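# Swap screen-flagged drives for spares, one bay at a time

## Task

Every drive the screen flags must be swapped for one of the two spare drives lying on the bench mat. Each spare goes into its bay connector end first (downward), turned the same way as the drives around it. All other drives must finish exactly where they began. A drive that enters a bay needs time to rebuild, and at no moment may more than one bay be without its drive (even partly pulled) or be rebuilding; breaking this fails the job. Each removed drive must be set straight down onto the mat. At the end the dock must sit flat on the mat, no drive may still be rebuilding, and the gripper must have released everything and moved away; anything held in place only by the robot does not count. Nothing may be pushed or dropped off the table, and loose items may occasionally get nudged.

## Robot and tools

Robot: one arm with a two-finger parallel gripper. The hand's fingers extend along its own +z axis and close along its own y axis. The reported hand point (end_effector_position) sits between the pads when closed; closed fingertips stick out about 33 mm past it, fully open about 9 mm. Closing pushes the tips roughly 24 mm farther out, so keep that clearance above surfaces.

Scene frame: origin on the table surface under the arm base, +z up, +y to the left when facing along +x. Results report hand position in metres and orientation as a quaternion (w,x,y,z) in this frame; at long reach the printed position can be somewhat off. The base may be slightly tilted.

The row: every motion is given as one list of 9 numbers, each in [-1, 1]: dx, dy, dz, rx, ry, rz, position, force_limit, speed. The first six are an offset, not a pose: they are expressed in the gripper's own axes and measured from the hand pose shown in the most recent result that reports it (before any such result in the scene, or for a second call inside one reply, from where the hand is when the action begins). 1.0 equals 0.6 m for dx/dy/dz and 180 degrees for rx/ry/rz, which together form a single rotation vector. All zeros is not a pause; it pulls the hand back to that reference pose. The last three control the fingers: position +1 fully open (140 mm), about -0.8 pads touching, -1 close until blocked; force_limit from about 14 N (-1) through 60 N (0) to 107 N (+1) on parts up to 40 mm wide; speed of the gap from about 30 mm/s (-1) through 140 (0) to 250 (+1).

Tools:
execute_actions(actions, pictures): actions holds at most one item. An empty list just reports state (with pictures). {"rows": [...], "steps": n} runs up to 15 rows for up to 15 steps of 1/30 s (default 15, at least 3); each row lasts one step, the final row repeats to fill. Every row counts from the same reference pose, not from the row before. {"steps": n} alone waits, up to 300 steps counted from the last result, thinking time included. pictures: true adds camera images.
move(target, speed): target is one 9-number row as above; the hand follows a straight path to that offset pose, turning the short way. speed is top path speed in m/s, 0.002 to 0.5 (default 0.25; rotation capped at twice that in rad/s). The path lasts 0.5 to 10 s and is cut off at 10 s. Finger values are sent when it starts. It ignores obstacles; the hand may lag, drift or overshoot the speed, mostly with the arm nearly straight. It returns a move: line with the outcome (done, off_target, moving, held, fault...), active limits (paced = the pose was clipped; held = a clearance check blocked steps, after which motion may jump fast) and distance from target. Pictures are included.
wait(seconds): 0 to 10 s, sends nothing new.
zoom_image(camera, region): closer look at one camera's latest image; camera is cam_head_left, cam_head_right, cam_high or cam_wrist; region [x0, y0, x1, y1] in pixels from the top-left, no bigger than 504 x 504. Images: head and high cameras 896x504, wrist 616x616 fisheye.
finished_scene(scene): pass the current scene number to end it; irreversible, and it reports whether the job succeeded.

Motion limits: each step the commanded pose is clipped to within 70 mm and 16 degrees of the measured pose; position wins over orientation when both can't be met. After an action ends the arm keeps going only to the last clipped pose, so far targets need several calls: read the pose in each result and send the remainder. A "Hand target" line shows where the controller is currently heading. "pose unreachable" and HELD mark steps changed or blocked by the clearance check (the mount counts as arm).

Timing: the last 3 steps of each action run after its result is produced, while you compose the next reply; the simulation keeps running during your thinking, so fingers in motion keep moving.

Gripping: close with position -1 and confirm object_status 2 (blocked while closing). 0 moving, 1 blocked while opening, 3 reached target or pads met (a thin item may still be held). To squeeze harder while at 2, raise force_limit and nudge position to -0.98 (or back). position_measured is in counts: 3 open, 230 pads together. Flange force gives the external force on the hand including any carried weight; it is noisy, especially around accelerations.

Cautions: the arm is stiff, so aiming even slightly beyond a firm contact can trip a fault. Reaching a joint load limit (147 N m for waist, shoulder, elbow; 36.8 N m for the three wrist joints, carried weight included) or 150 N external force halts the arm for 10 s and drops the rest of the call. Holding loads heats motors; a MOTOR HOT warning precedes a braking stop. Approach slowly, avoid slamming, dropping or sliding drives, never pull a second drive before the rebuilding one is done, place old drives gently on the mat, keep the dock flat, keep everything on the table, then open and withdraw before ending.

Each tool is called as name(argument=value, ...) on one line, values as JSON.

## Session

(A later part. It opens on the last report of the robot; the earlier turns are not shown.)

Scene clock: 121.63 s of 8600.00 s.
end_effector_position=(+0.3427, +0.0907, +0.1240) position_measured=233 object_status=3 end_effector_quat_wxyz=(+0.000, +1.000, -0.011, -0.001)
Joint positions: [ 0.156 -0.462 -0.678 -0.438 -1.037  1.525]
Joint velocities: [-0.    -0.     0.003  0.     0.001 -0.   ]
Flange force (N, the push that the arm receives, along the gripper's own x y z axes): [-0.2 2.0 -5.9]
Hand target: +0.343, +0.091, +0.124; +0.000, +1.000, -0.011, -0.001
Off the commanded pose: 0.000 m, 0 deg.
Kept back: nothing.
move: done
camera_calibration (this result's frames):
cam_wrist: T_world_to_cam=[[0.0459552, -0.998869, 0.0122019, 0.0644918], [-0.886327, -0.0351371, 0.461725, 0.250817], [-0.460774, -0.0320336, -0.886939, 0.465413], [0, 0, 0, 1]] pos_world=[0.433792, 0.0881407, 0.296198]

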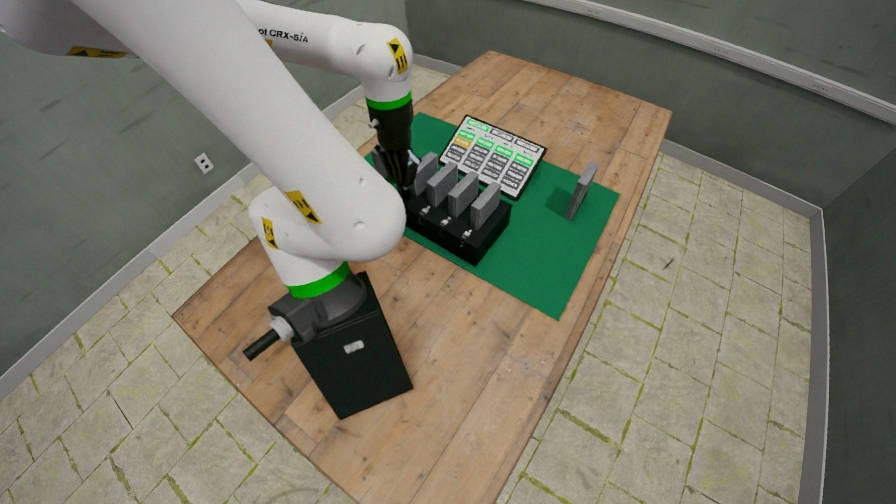

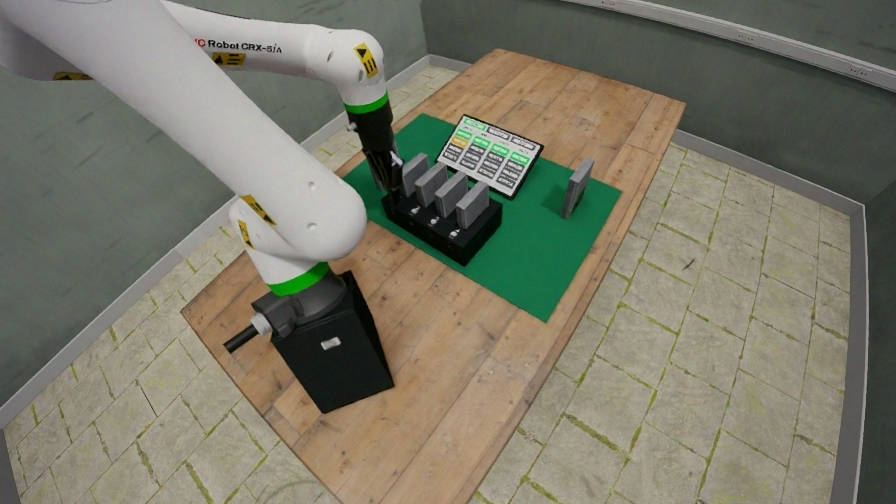

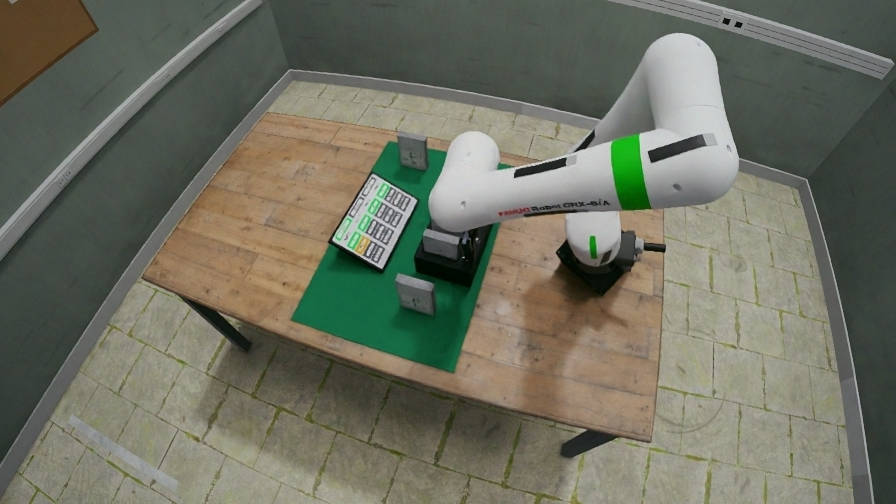

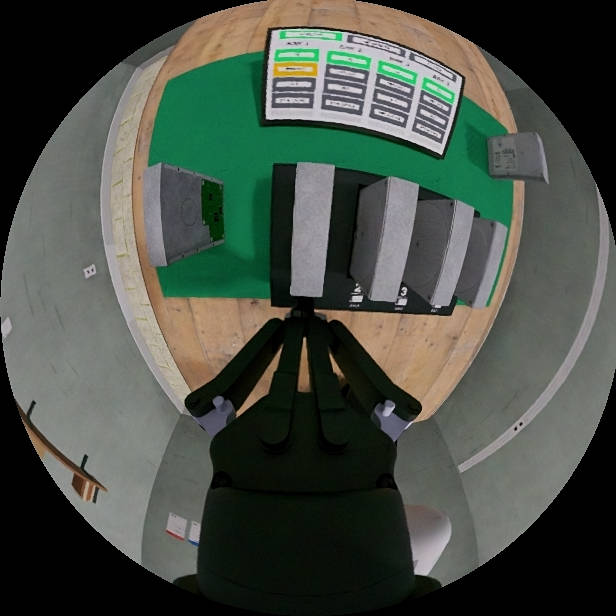

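move(target=[0,0,0.0012,0,0,0,-1,0,0], speed=0.003)

Scene clock: 122.57 s of 8600.00 s.
end_effector_position=(+0.3427, +0.0907, +0.1233) position_measured=233 object_status=3 end_effector_quat_wxyz=(+0.000, +1.000, -0.011, -0.001)
Joint positions: [ 0.158 -0.461 -0.679 -0.438 -1.035  1.525]
Joint velocities: [ 0.001 -0.001 -0.    -0.    -0.001  0.001]
Flange force (N, the push that the arm receives, along the gripper's own x y z axes): [-10.2 -8.8 -5.6]
Hand target: +0.343, +0.091, +0.123; +0.000, +1.000, -0.011, -0.001
Off the commanded pose: 0.000 m, 0 deg.
Kept back: nothing.
move: done
camera_calibration (this result's frames):
cam_wrist: T_world_to_cam=[[0.0459534, -0.998869, 0.0122019, 0.0644996], [-0.886325, -0.0351354, 0.46173, 0.251142], [-0.460779, -0.0320329, -0.886937, 0.464772], [0, 0, 0, 1]] pos_world=[0.433787, 0.0881387, 0.295477]

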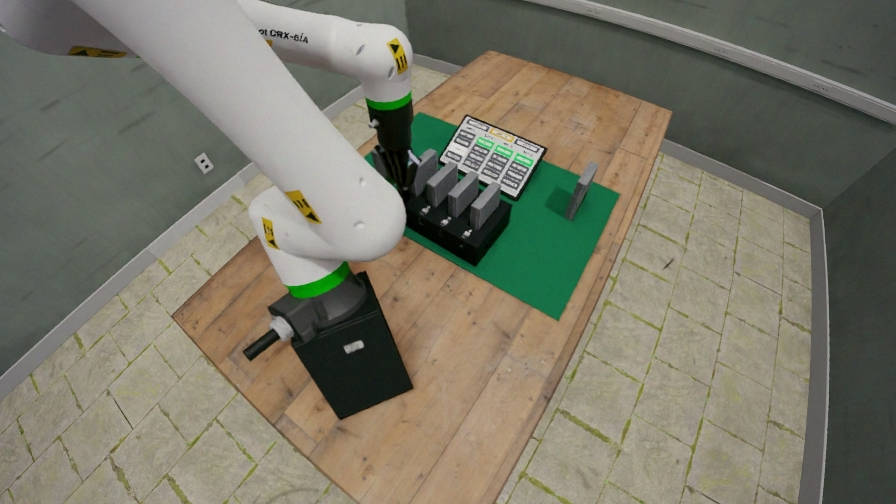

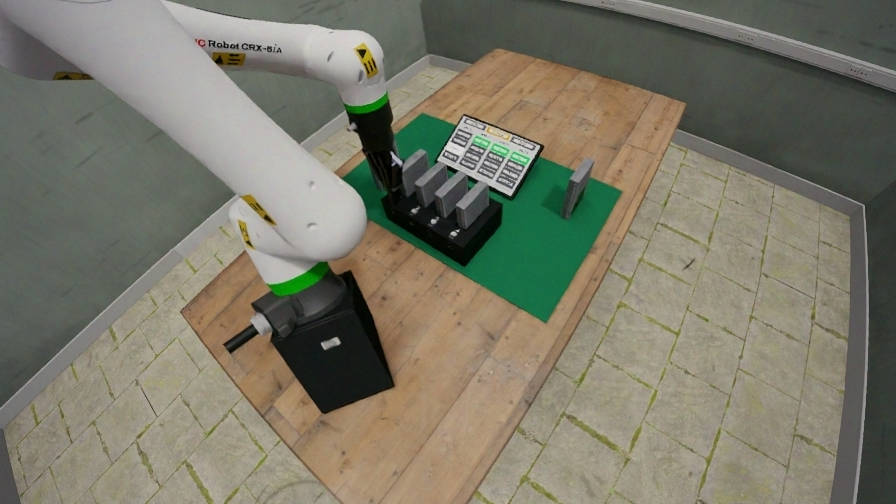

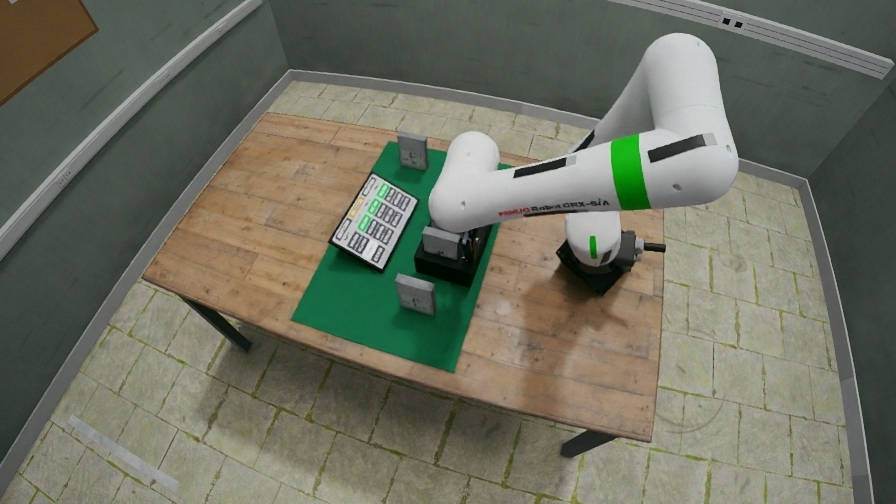

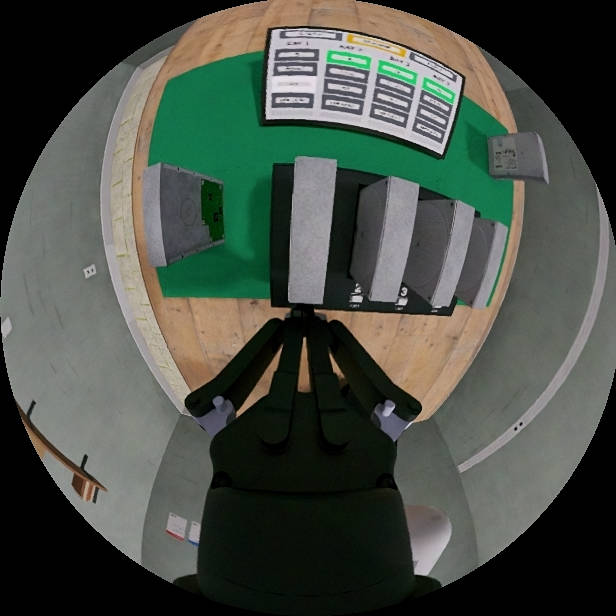

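move(target=[0,0.001,-0.0537,0,0,0,-0.3,0,0], speed=0.06)

move(target=[0.132,0,0,0,0,0,-0.3,0,0], speed=0.08)

move(target=[0,0,0,0,0,0,-1,0,-0.5])

move(target=[0,0,-0.26,0,0,0,-1,0,-0.5], speed=0.08)

move(target=[0.31,-0.3,0,0,0,0,-1,0,-0.5], speed=0.2)

move(target=[0,0,0.28,0,0,0,-1,0,-0.5], speed=0.12)

Scene clock: 123.60 s of 8600.00 s.
end_effector_position=(+0.3429, +0.0900, +0.1556) position_measured=167 object_status=3 end_effector_quat_wxyz=(+0.000, +1.000, -0.010, -0.001)
Joint positions: [ 0.102 -0.501 -0.634 -0.435 -1.135  1.54 ]
Joint velocities: [ 0.    -0.    -0.001  0.     0.    -0.   ]
Flange force (N, the push that the arm receives, along the gripper's own x y z axes): [4.5 3.9 -4.0]
Hand target: +0.343, +0.090, +0.156; +0.000, +1.000, -0.010, -0.001
Off the commanded pose: 0.000 m, 0 deg.
Kept back: nothing.
move: done
camera_calibration (this result's frames):
cam_wrist: T_world_to_cam=[[0.0462969, -0.998848, 0.0126203, 0.0632588], [-0.886329, -0.035248, 0.461712, 0.236414], [-0.460735, -0.0325616, -0.88694, 0.493479], [0, 0, 0, 1]] pos_world=[0.433975, 0.0875875, 0.327733]

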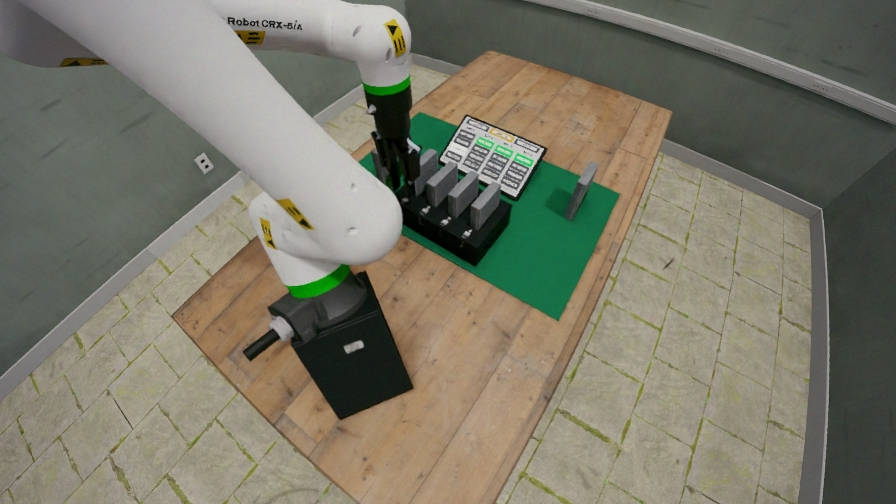

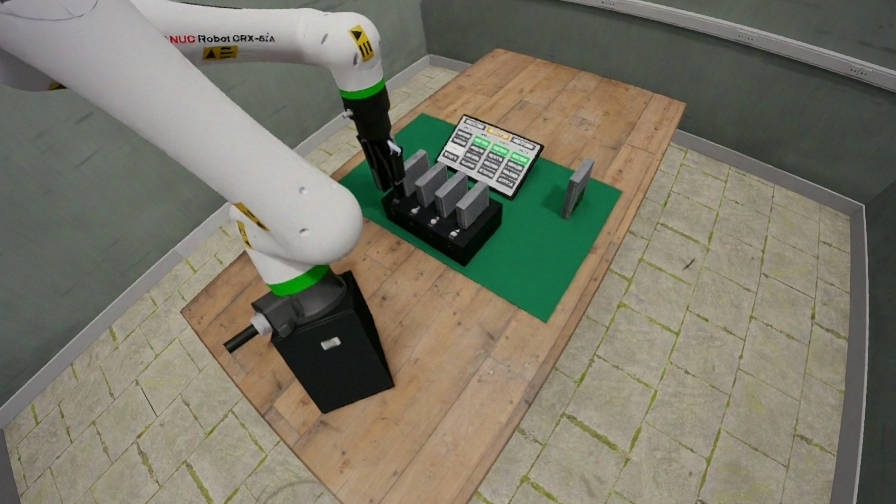

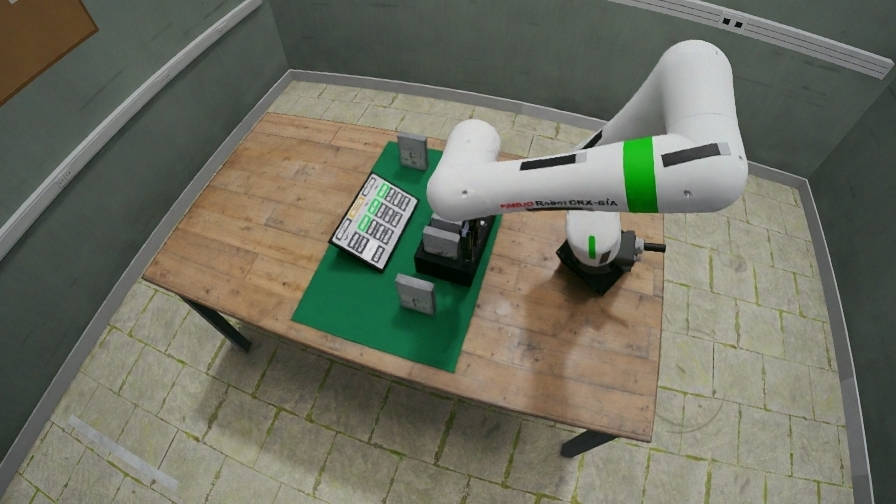

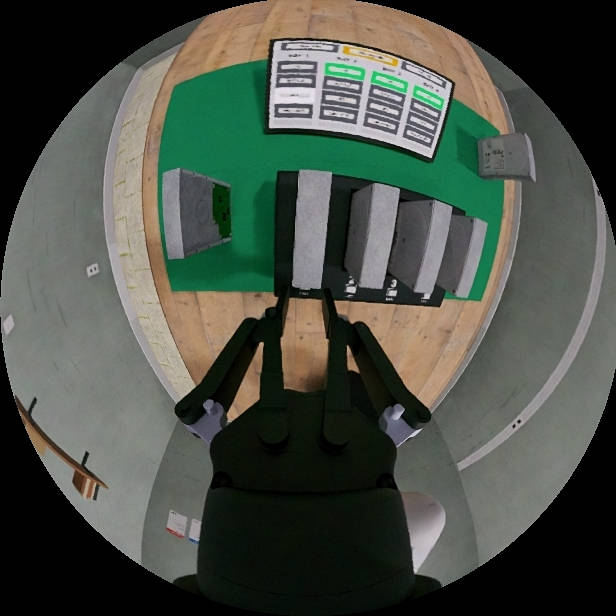

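Scene clock: 124.90 s of 8600.00 s.
end_effector_position=(+0.4221, +0.0885, +0.1552) position_measured=167 object_status=3 end_effector_quat_wxyz=(+0.000, +1.000, -0.010, -0.001)
Joint positions: [ 0.045 -0.273 -0.438 -0.457 -1.131  1.612]
Joint velocities: [-0.     0.     0.     0.     0.001  0.   ]
Flange force (N, the push that the arm receives, along the gripper's own x y z axes): [-2.3 -0.8 -1.2]
Hand target: +0.422, +0.088, +0.155; +0.000, +1.000, -0.010, -0.001
Off the commanded pose: 0.000 m, 0 deg.
Kept back: nothing.
move: done
camera_calibration (this result's frames):
cam_wrist: T_world_to_cam=[[0.0463391, -0.998841, 0.0129986, 0.0579624], [-0.886383, -0.0351144, 0.461619, 0.306777], [-0.460628, -0.0329128, -0.886983, 0.529574], [0, 0, 0, 1]] pos_world=[0.513172, 0.0860972, 0.327356]

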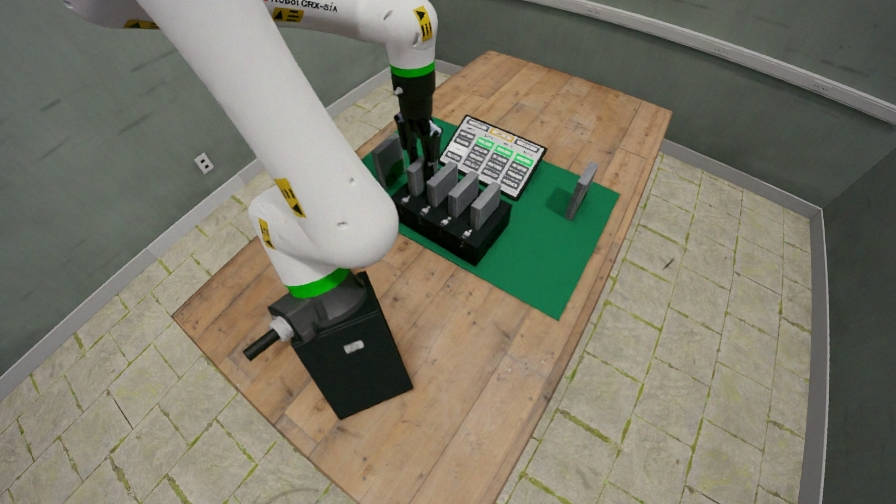

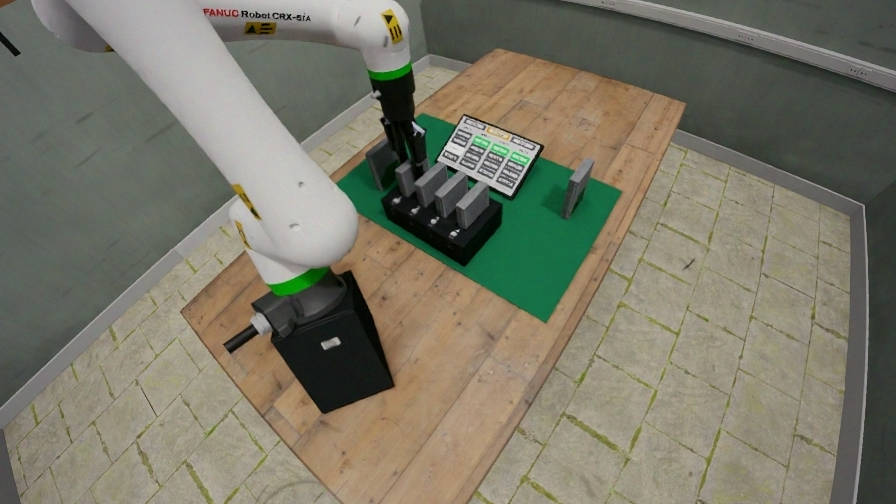

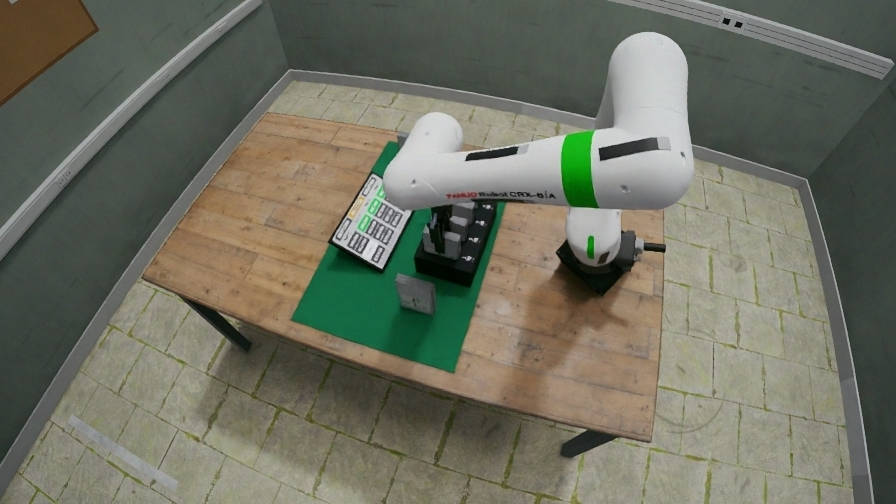

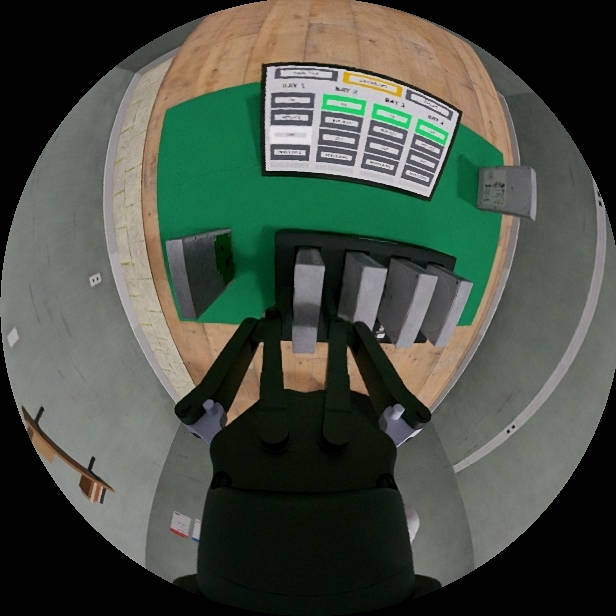

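Scene clock: 125.40 s of 8600.00 s.
end_effector_position=(+0.4221, +0.0885, +0.1552) position_measured=194 object_status=2 end_effector_quat_wxyz=(+0.000, +1.000, -0.010, -0.001)
Joint positions: [ 0.045 -0.273 -0.438 -0.457 -1.131  1.612]
Joint velocities: [ 0.    -0.     0.001 -0.    -0.001 -0.001]
Flange force (N, the push that the arm receives, along the gripper's own x y z axes): [1.2 -5.4 -4.5]
Hand target: +0.422, +0.088, +0.155; +0.000, +1.000, -0.010, -0.001
Off the commanded pose: 0.000 m, 0 deg.
Kept back: nothing.
move: done
camera_calibration (this result's frames):
cam_wrist: T_world_to_cam=[[0.0462992, -0.998844, 0.0129025, 0.0580287], [-0.88638, -0.0351231, 0.461625, 0.306777], [-0.460638, -0.0328094, -0.886982, 0.529561], [0, 0, 0, 1]] pos_world=[0.51317, 0.0861112, 0.327346]

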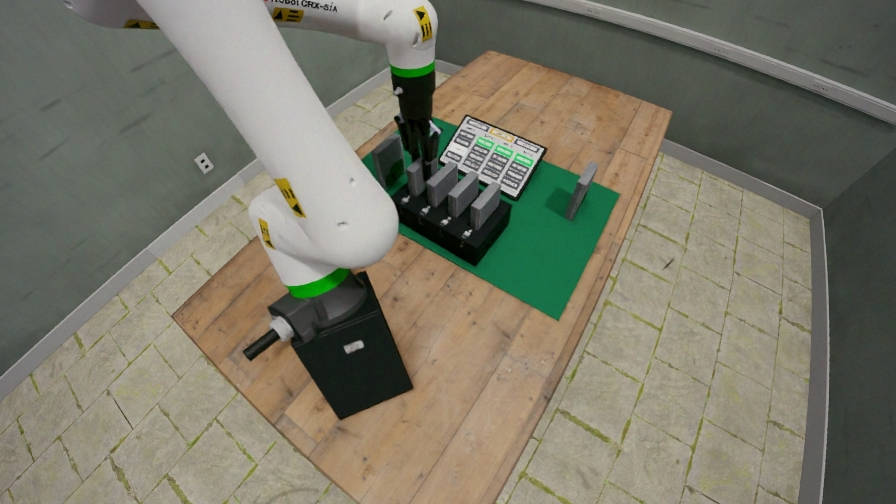

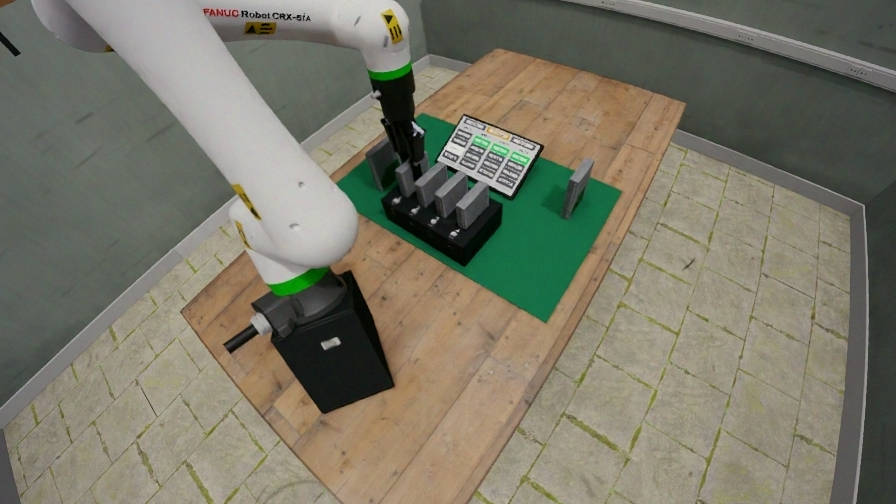

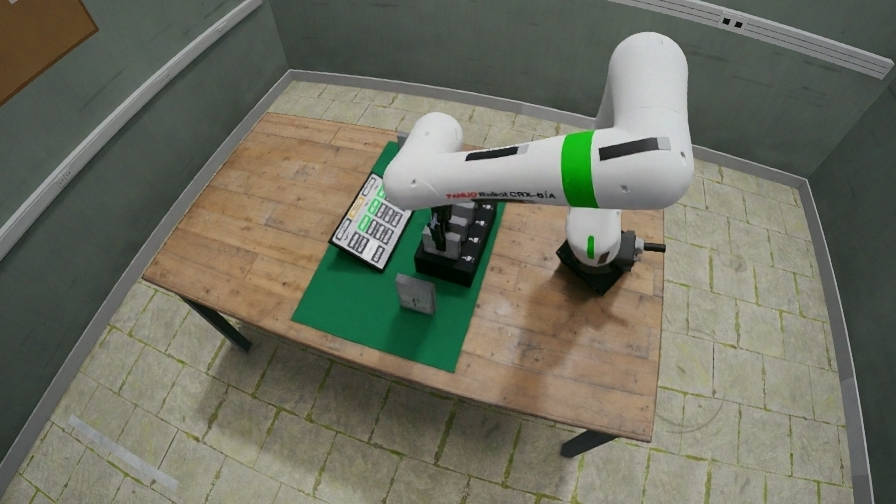

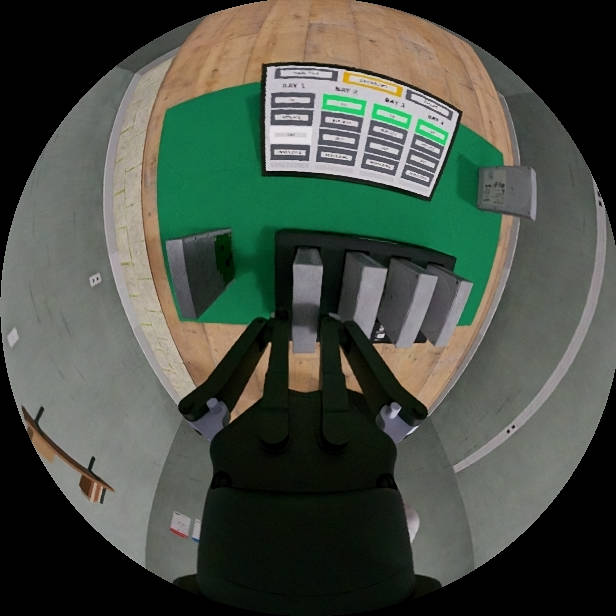

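Scene clock: 127.63 s of 8600.00 s.
end_effector_position=(+0.4230, +0.0889, +0.3111) position_measured=194 object_status=2 end_effector_quat_wxyz=(+0.001, +1.000, -0.010, -0.001)
Joint positions: [-0.181 -0.349 -0.17  -0.47  -1.538  1.663]
Joint velocities: [ 0.    -0.     0.001 -0.    -0.001  0.001]
Flange force (N, the push that the arm receives, along the gripper's own x y z axes): [1.4 -3.7 3.6]
Hand target: +0.423, +0.089, +0.311; +0.001, +1.000, -0.010, -0.001
Off the commanded pose: 0.001 m, 0 deg.
Kept back: nothing.
move: done
camera_calibration (this result's frames):
cam_wrist: T_world_to_cam=[[0.0470727, -0.998801, 0.0134588, 0.0558346], [-0.886356, -0.0355527, 0.461638, 0.235607], [-0.460606, -0.0336598, -0.886966, 0.668354], [0, 0, 0, 1]] pos_world=[0.514051, 0.0866408, 0.483291]

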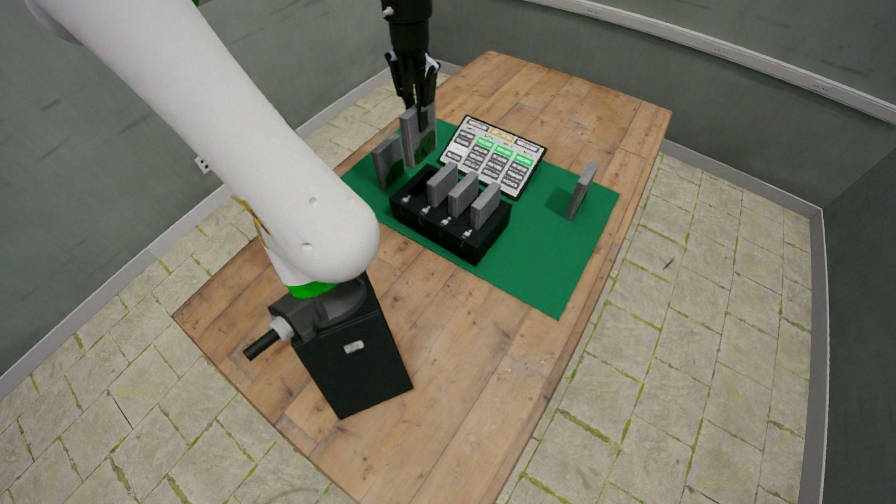

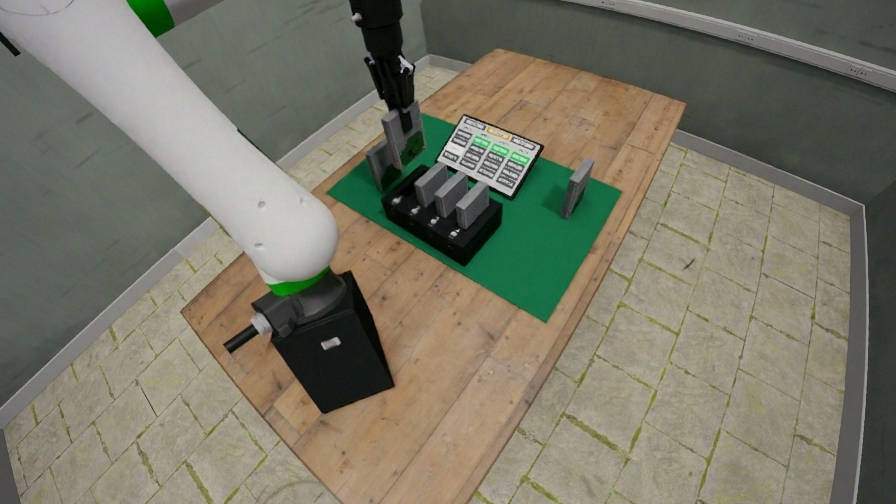

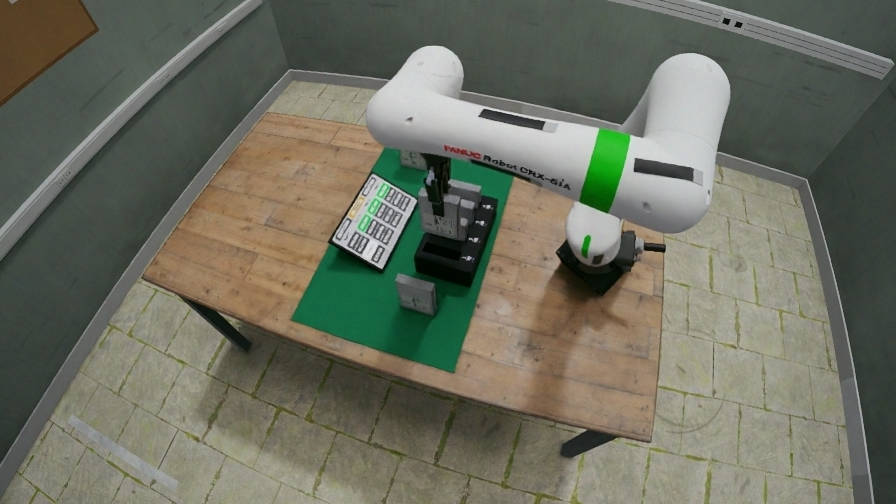

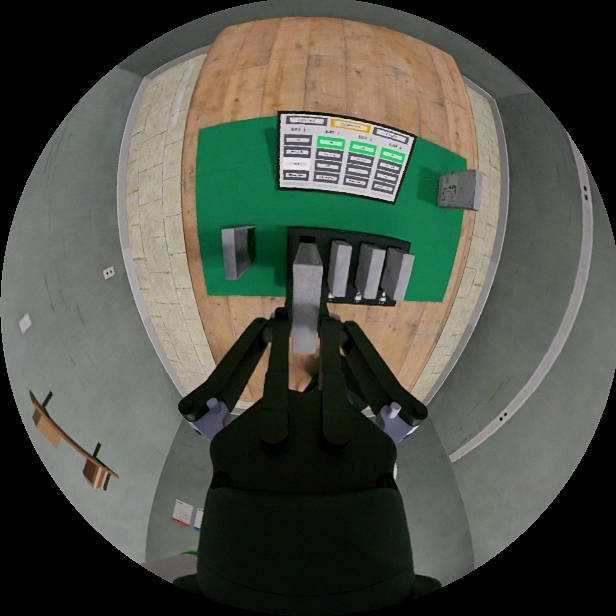

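Scene clock: 129.33 s of 8600.00 s.
end_effector_position=(+0.6121, +0.2657, +0.3099) position_measured=194 object_status=2 end_effector_quat_wxyz=(-0.000, +1.000, -0.010, -0.001)
Joint positions: [ 0.224  0.03   0.404 -0.351 -1.56   1.228]
Joint velocities: [0.    0.    0.001 0.    0.001 0.   ]
Flange force (N, the push that the arm receives, along the gripper's own x y z axes): [0.4 -1.9 1.3]
Hand target: +0.612, +0.266, +0.310; -0.000, +1.000, -0.010, -0.001
Off the commanded pose: 0.001 m, 0 deg.
Kept back: nothing.
move: done
camera_calibration (this result's frames):
cam_wrist: T_world_to_cam=[[0.0468396, -0.99884, 0.0111725, 0.224441], [-0.885998, -0.0363774, 0.462259, 0.409822], [-0.461316, -0.0315509, -0.886675, 0.760085], [0, 0, 0, 1]] pos_world=[0.703229, 0.26307, 0.481996]

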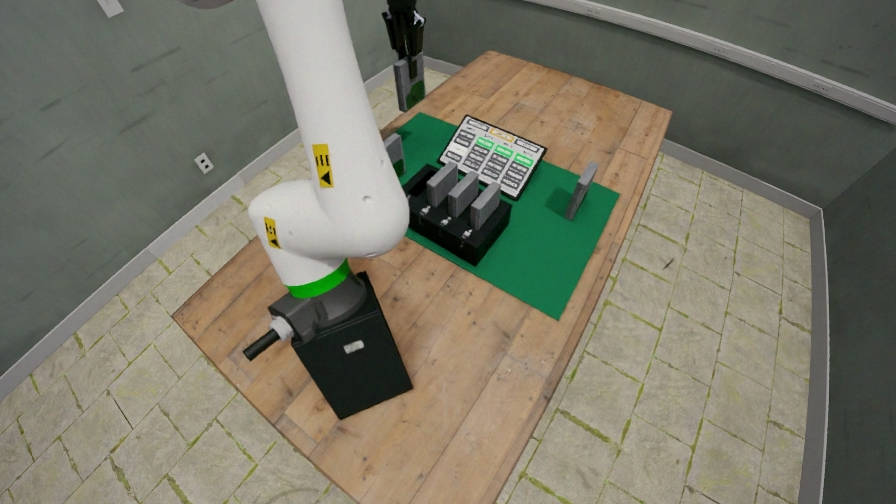

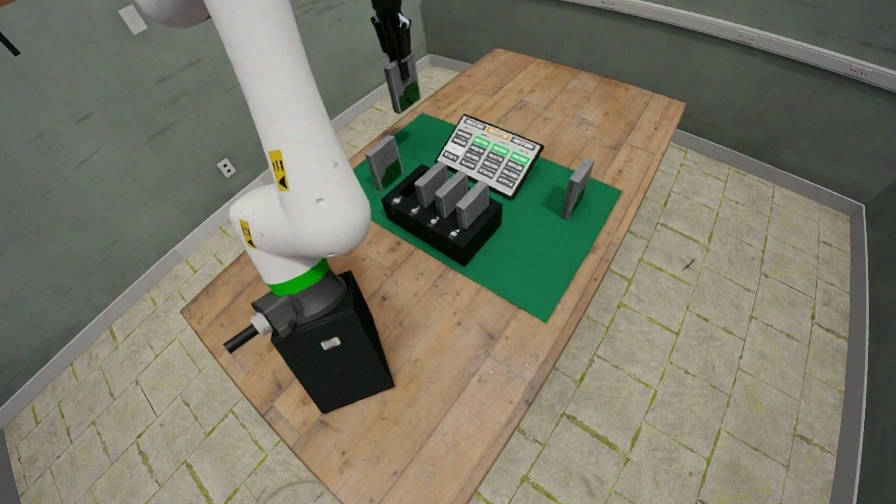

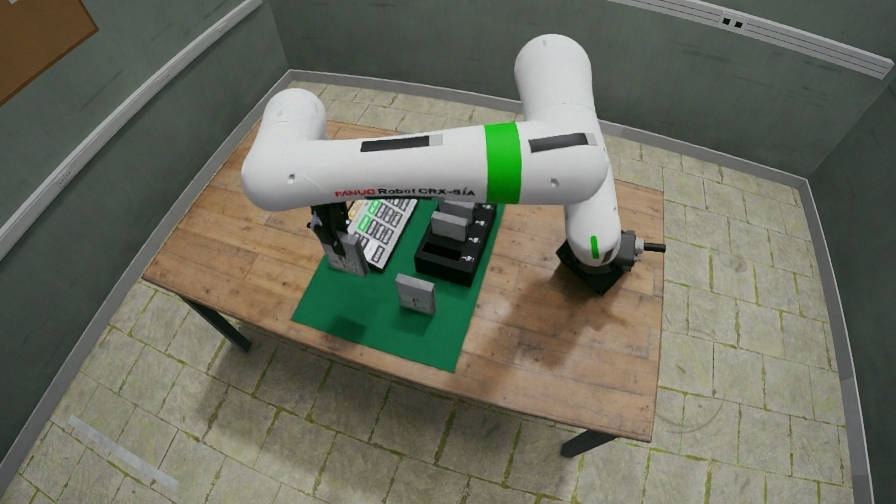

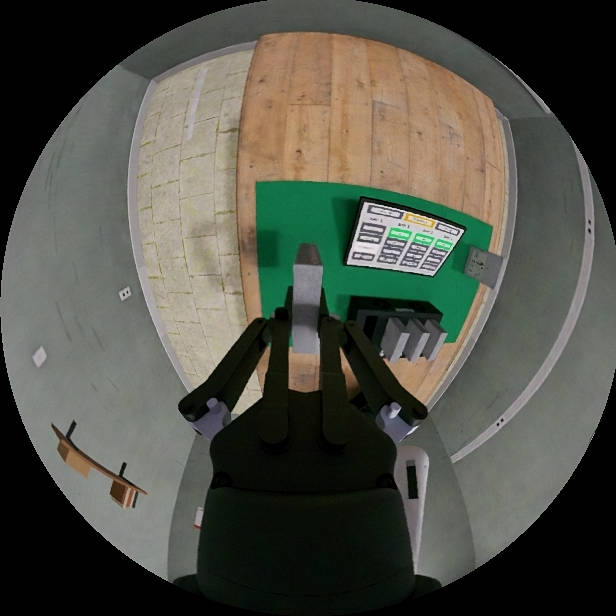

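Scene clock: 131.03 s of 8600.00 s.
end_effector_position=(+0.6112, +0.2653, +0.1420) position_measured=194 object_status=2 end_effector_quat_wxyz=(-0.000, +1.000, -0.010, -0.001)
Joint positions: [ 0.345  0.111  0.141 -0.326 -1.197  1.23 ]
Joint velocities: [-0.     0.001 -0.001 -0.     0.    -0.   ]
Flange force (N, the push that the arm receives, along the gripper's own x y z axes): [-9.4 -1.5 5.9]
Hand target: +0.611, +0.265, +0.142; -0.001, +1.000, -0.010, -0.001
Off the commanded pose: 0.001 m, 0 deg.
Kept back: nothing.
move: done
camera_calibration (this result's frames):
cam_wrist: T_world_to_cam=[[0.0462015, -0.998871, 0.0110648, 0.226396], [-0.886048, -0.035863, 0.462204, 0.486582], [-0.461285, -0.0311584, -0.886705, 0.61066], [0, 0, 0, 1]] pos_world=[0.702363, 0.262618, 0.31407]

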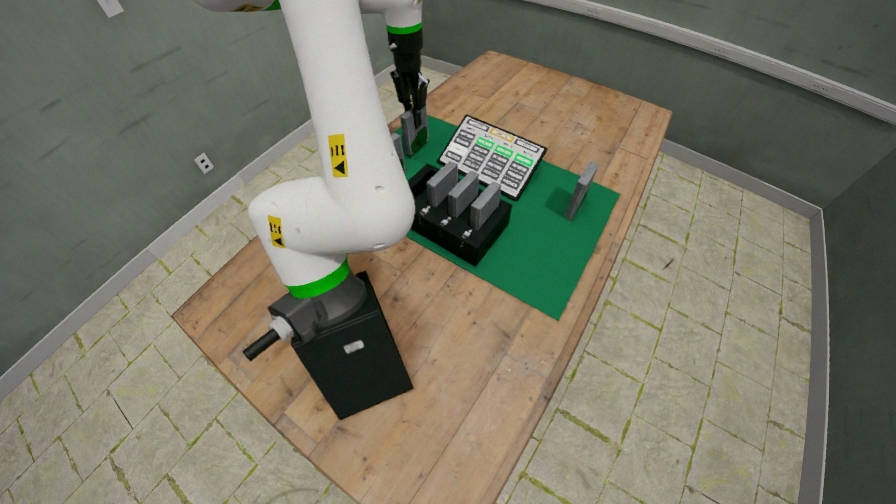

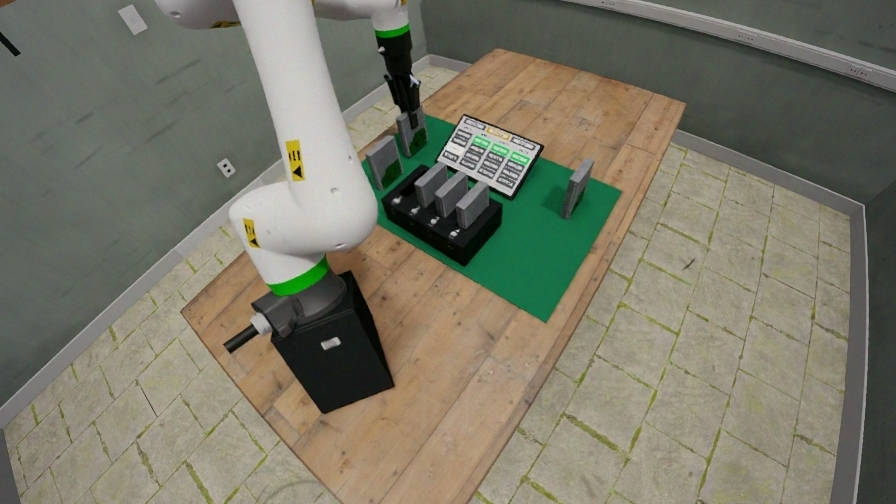

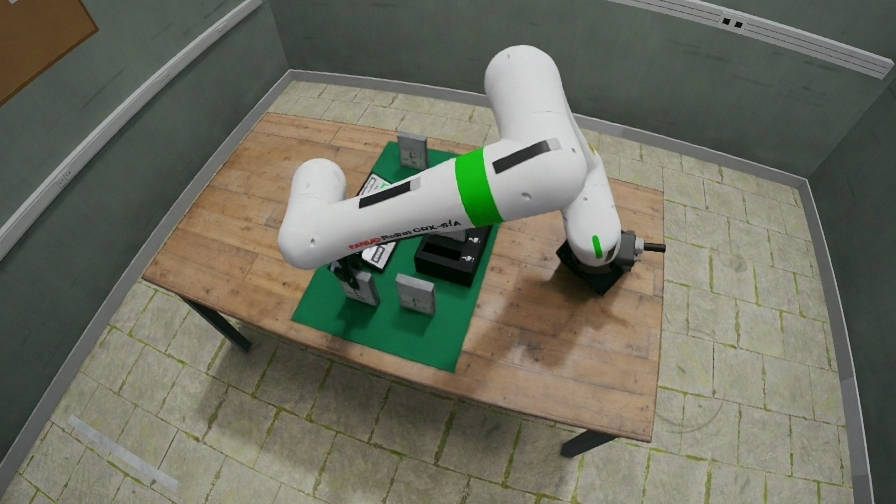

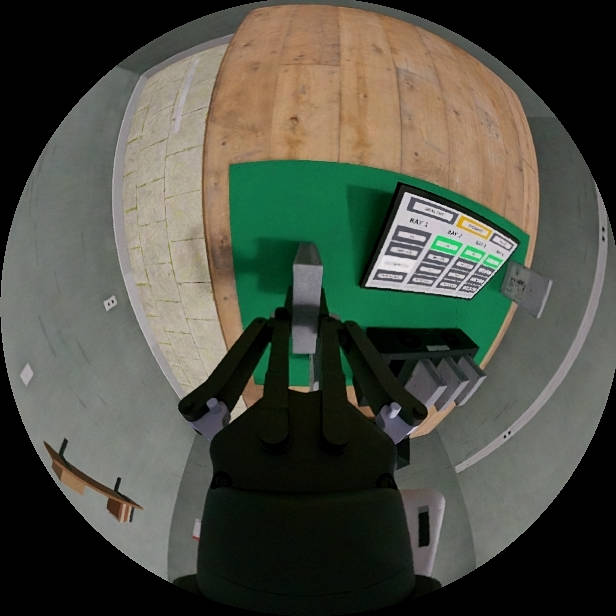

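Reference zoom for grip location, then lower.

zoom_image(camera="cam_wrist", region=[246,230,376,370])

move(target=[0,0,0.0135,0,0,0,-1,0,-0.5], speed=0.01)

Region (246, 230, 376, 370) of cam_wrist's 616x616 image, scaled by 3.600, with more detail than that image has; it fills the left 468 columns of this view, and the rest is white.

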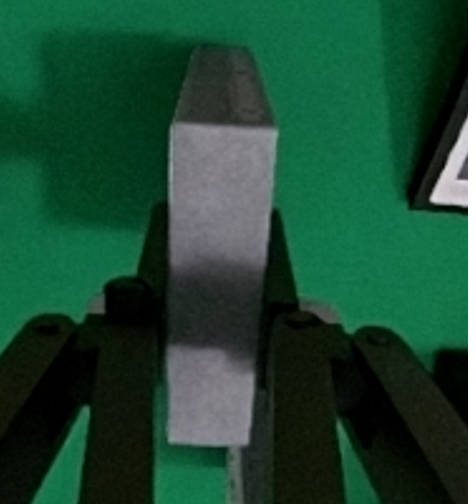

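Scene clock: 132.30 s of 8600.00 s.
end_effector_position=(+0.6112, +0.2653, +0.1339) position_measured=194 object_status=2 end_effector_quat_wxyz=(-0.000, +1.000, -0.010, -0.001)
Joint positions: [ 0.35   0.118  0.133 -0.326 -1.18   1.23 ]
Joint velocities: [-0.    -0.     0.001 -0.     0.001  0.   ]
Flange force (N, the push that the arm receives, along the gripper's own x y z axes): [-9.5 2.2 3.4]
Hand target: +0.611, +0.265, +0.134; -0.000, +1.000, -0.010, -0.001
Off the commanded pose: 0.000 m, 0 deg.
Kept back: nothing.
move: done
camera_calibration (this result's frames):
cam_wrist: T_world_to_cam=[[0.046166, -0.998873, 0.0110553, 0.226496], [-0.886047, -0.0358358, 0.462209, 0.490281], [-0.461292, -0.0311338, -0.886702, 0.603452], [0, 0, 0, 1]] pos_world=[0.702323, 0.262598, 0.305967]

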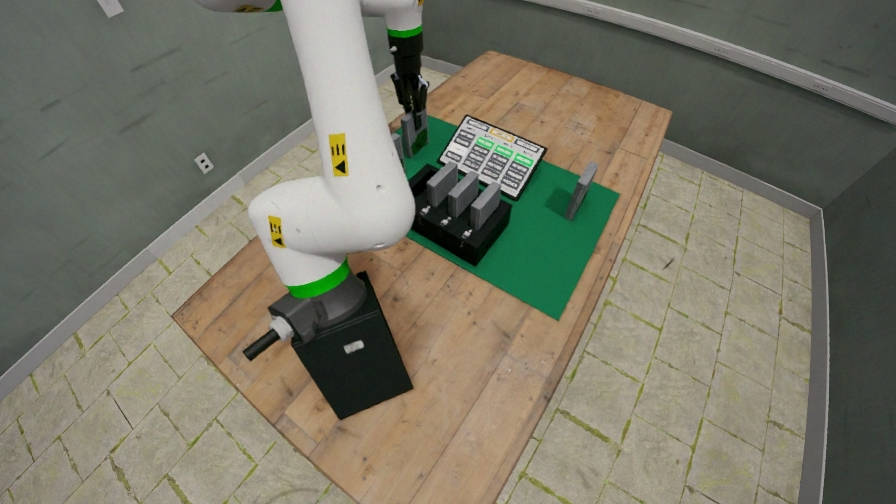

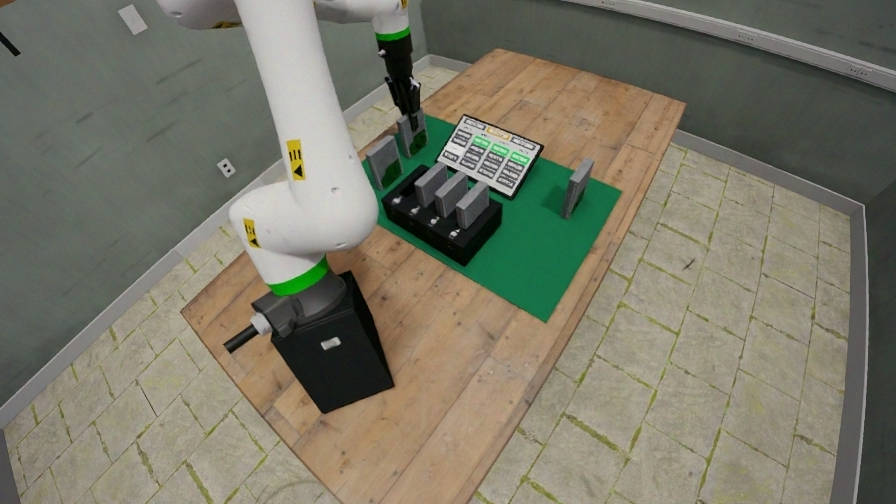

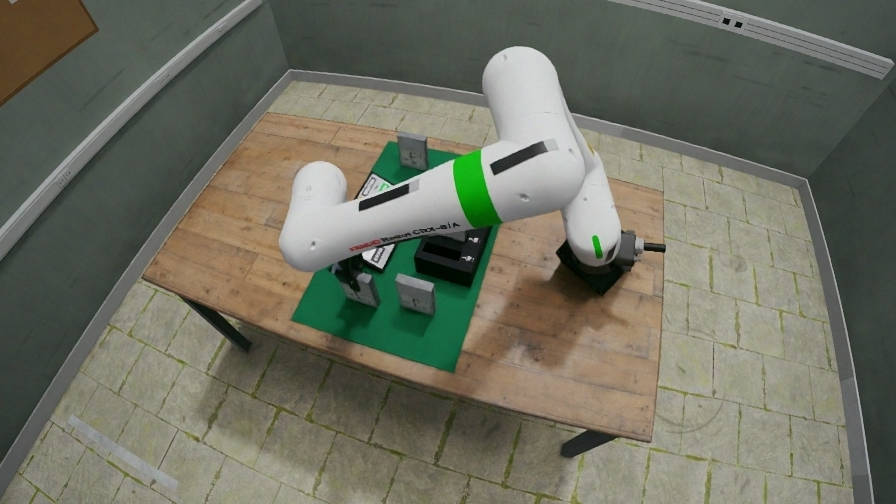

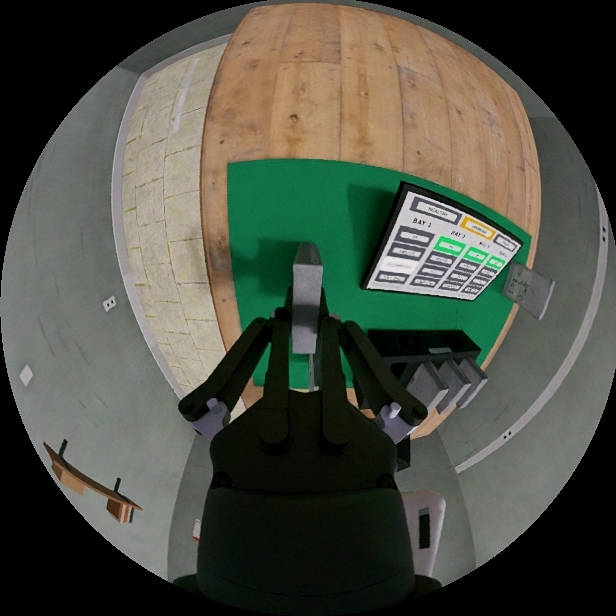

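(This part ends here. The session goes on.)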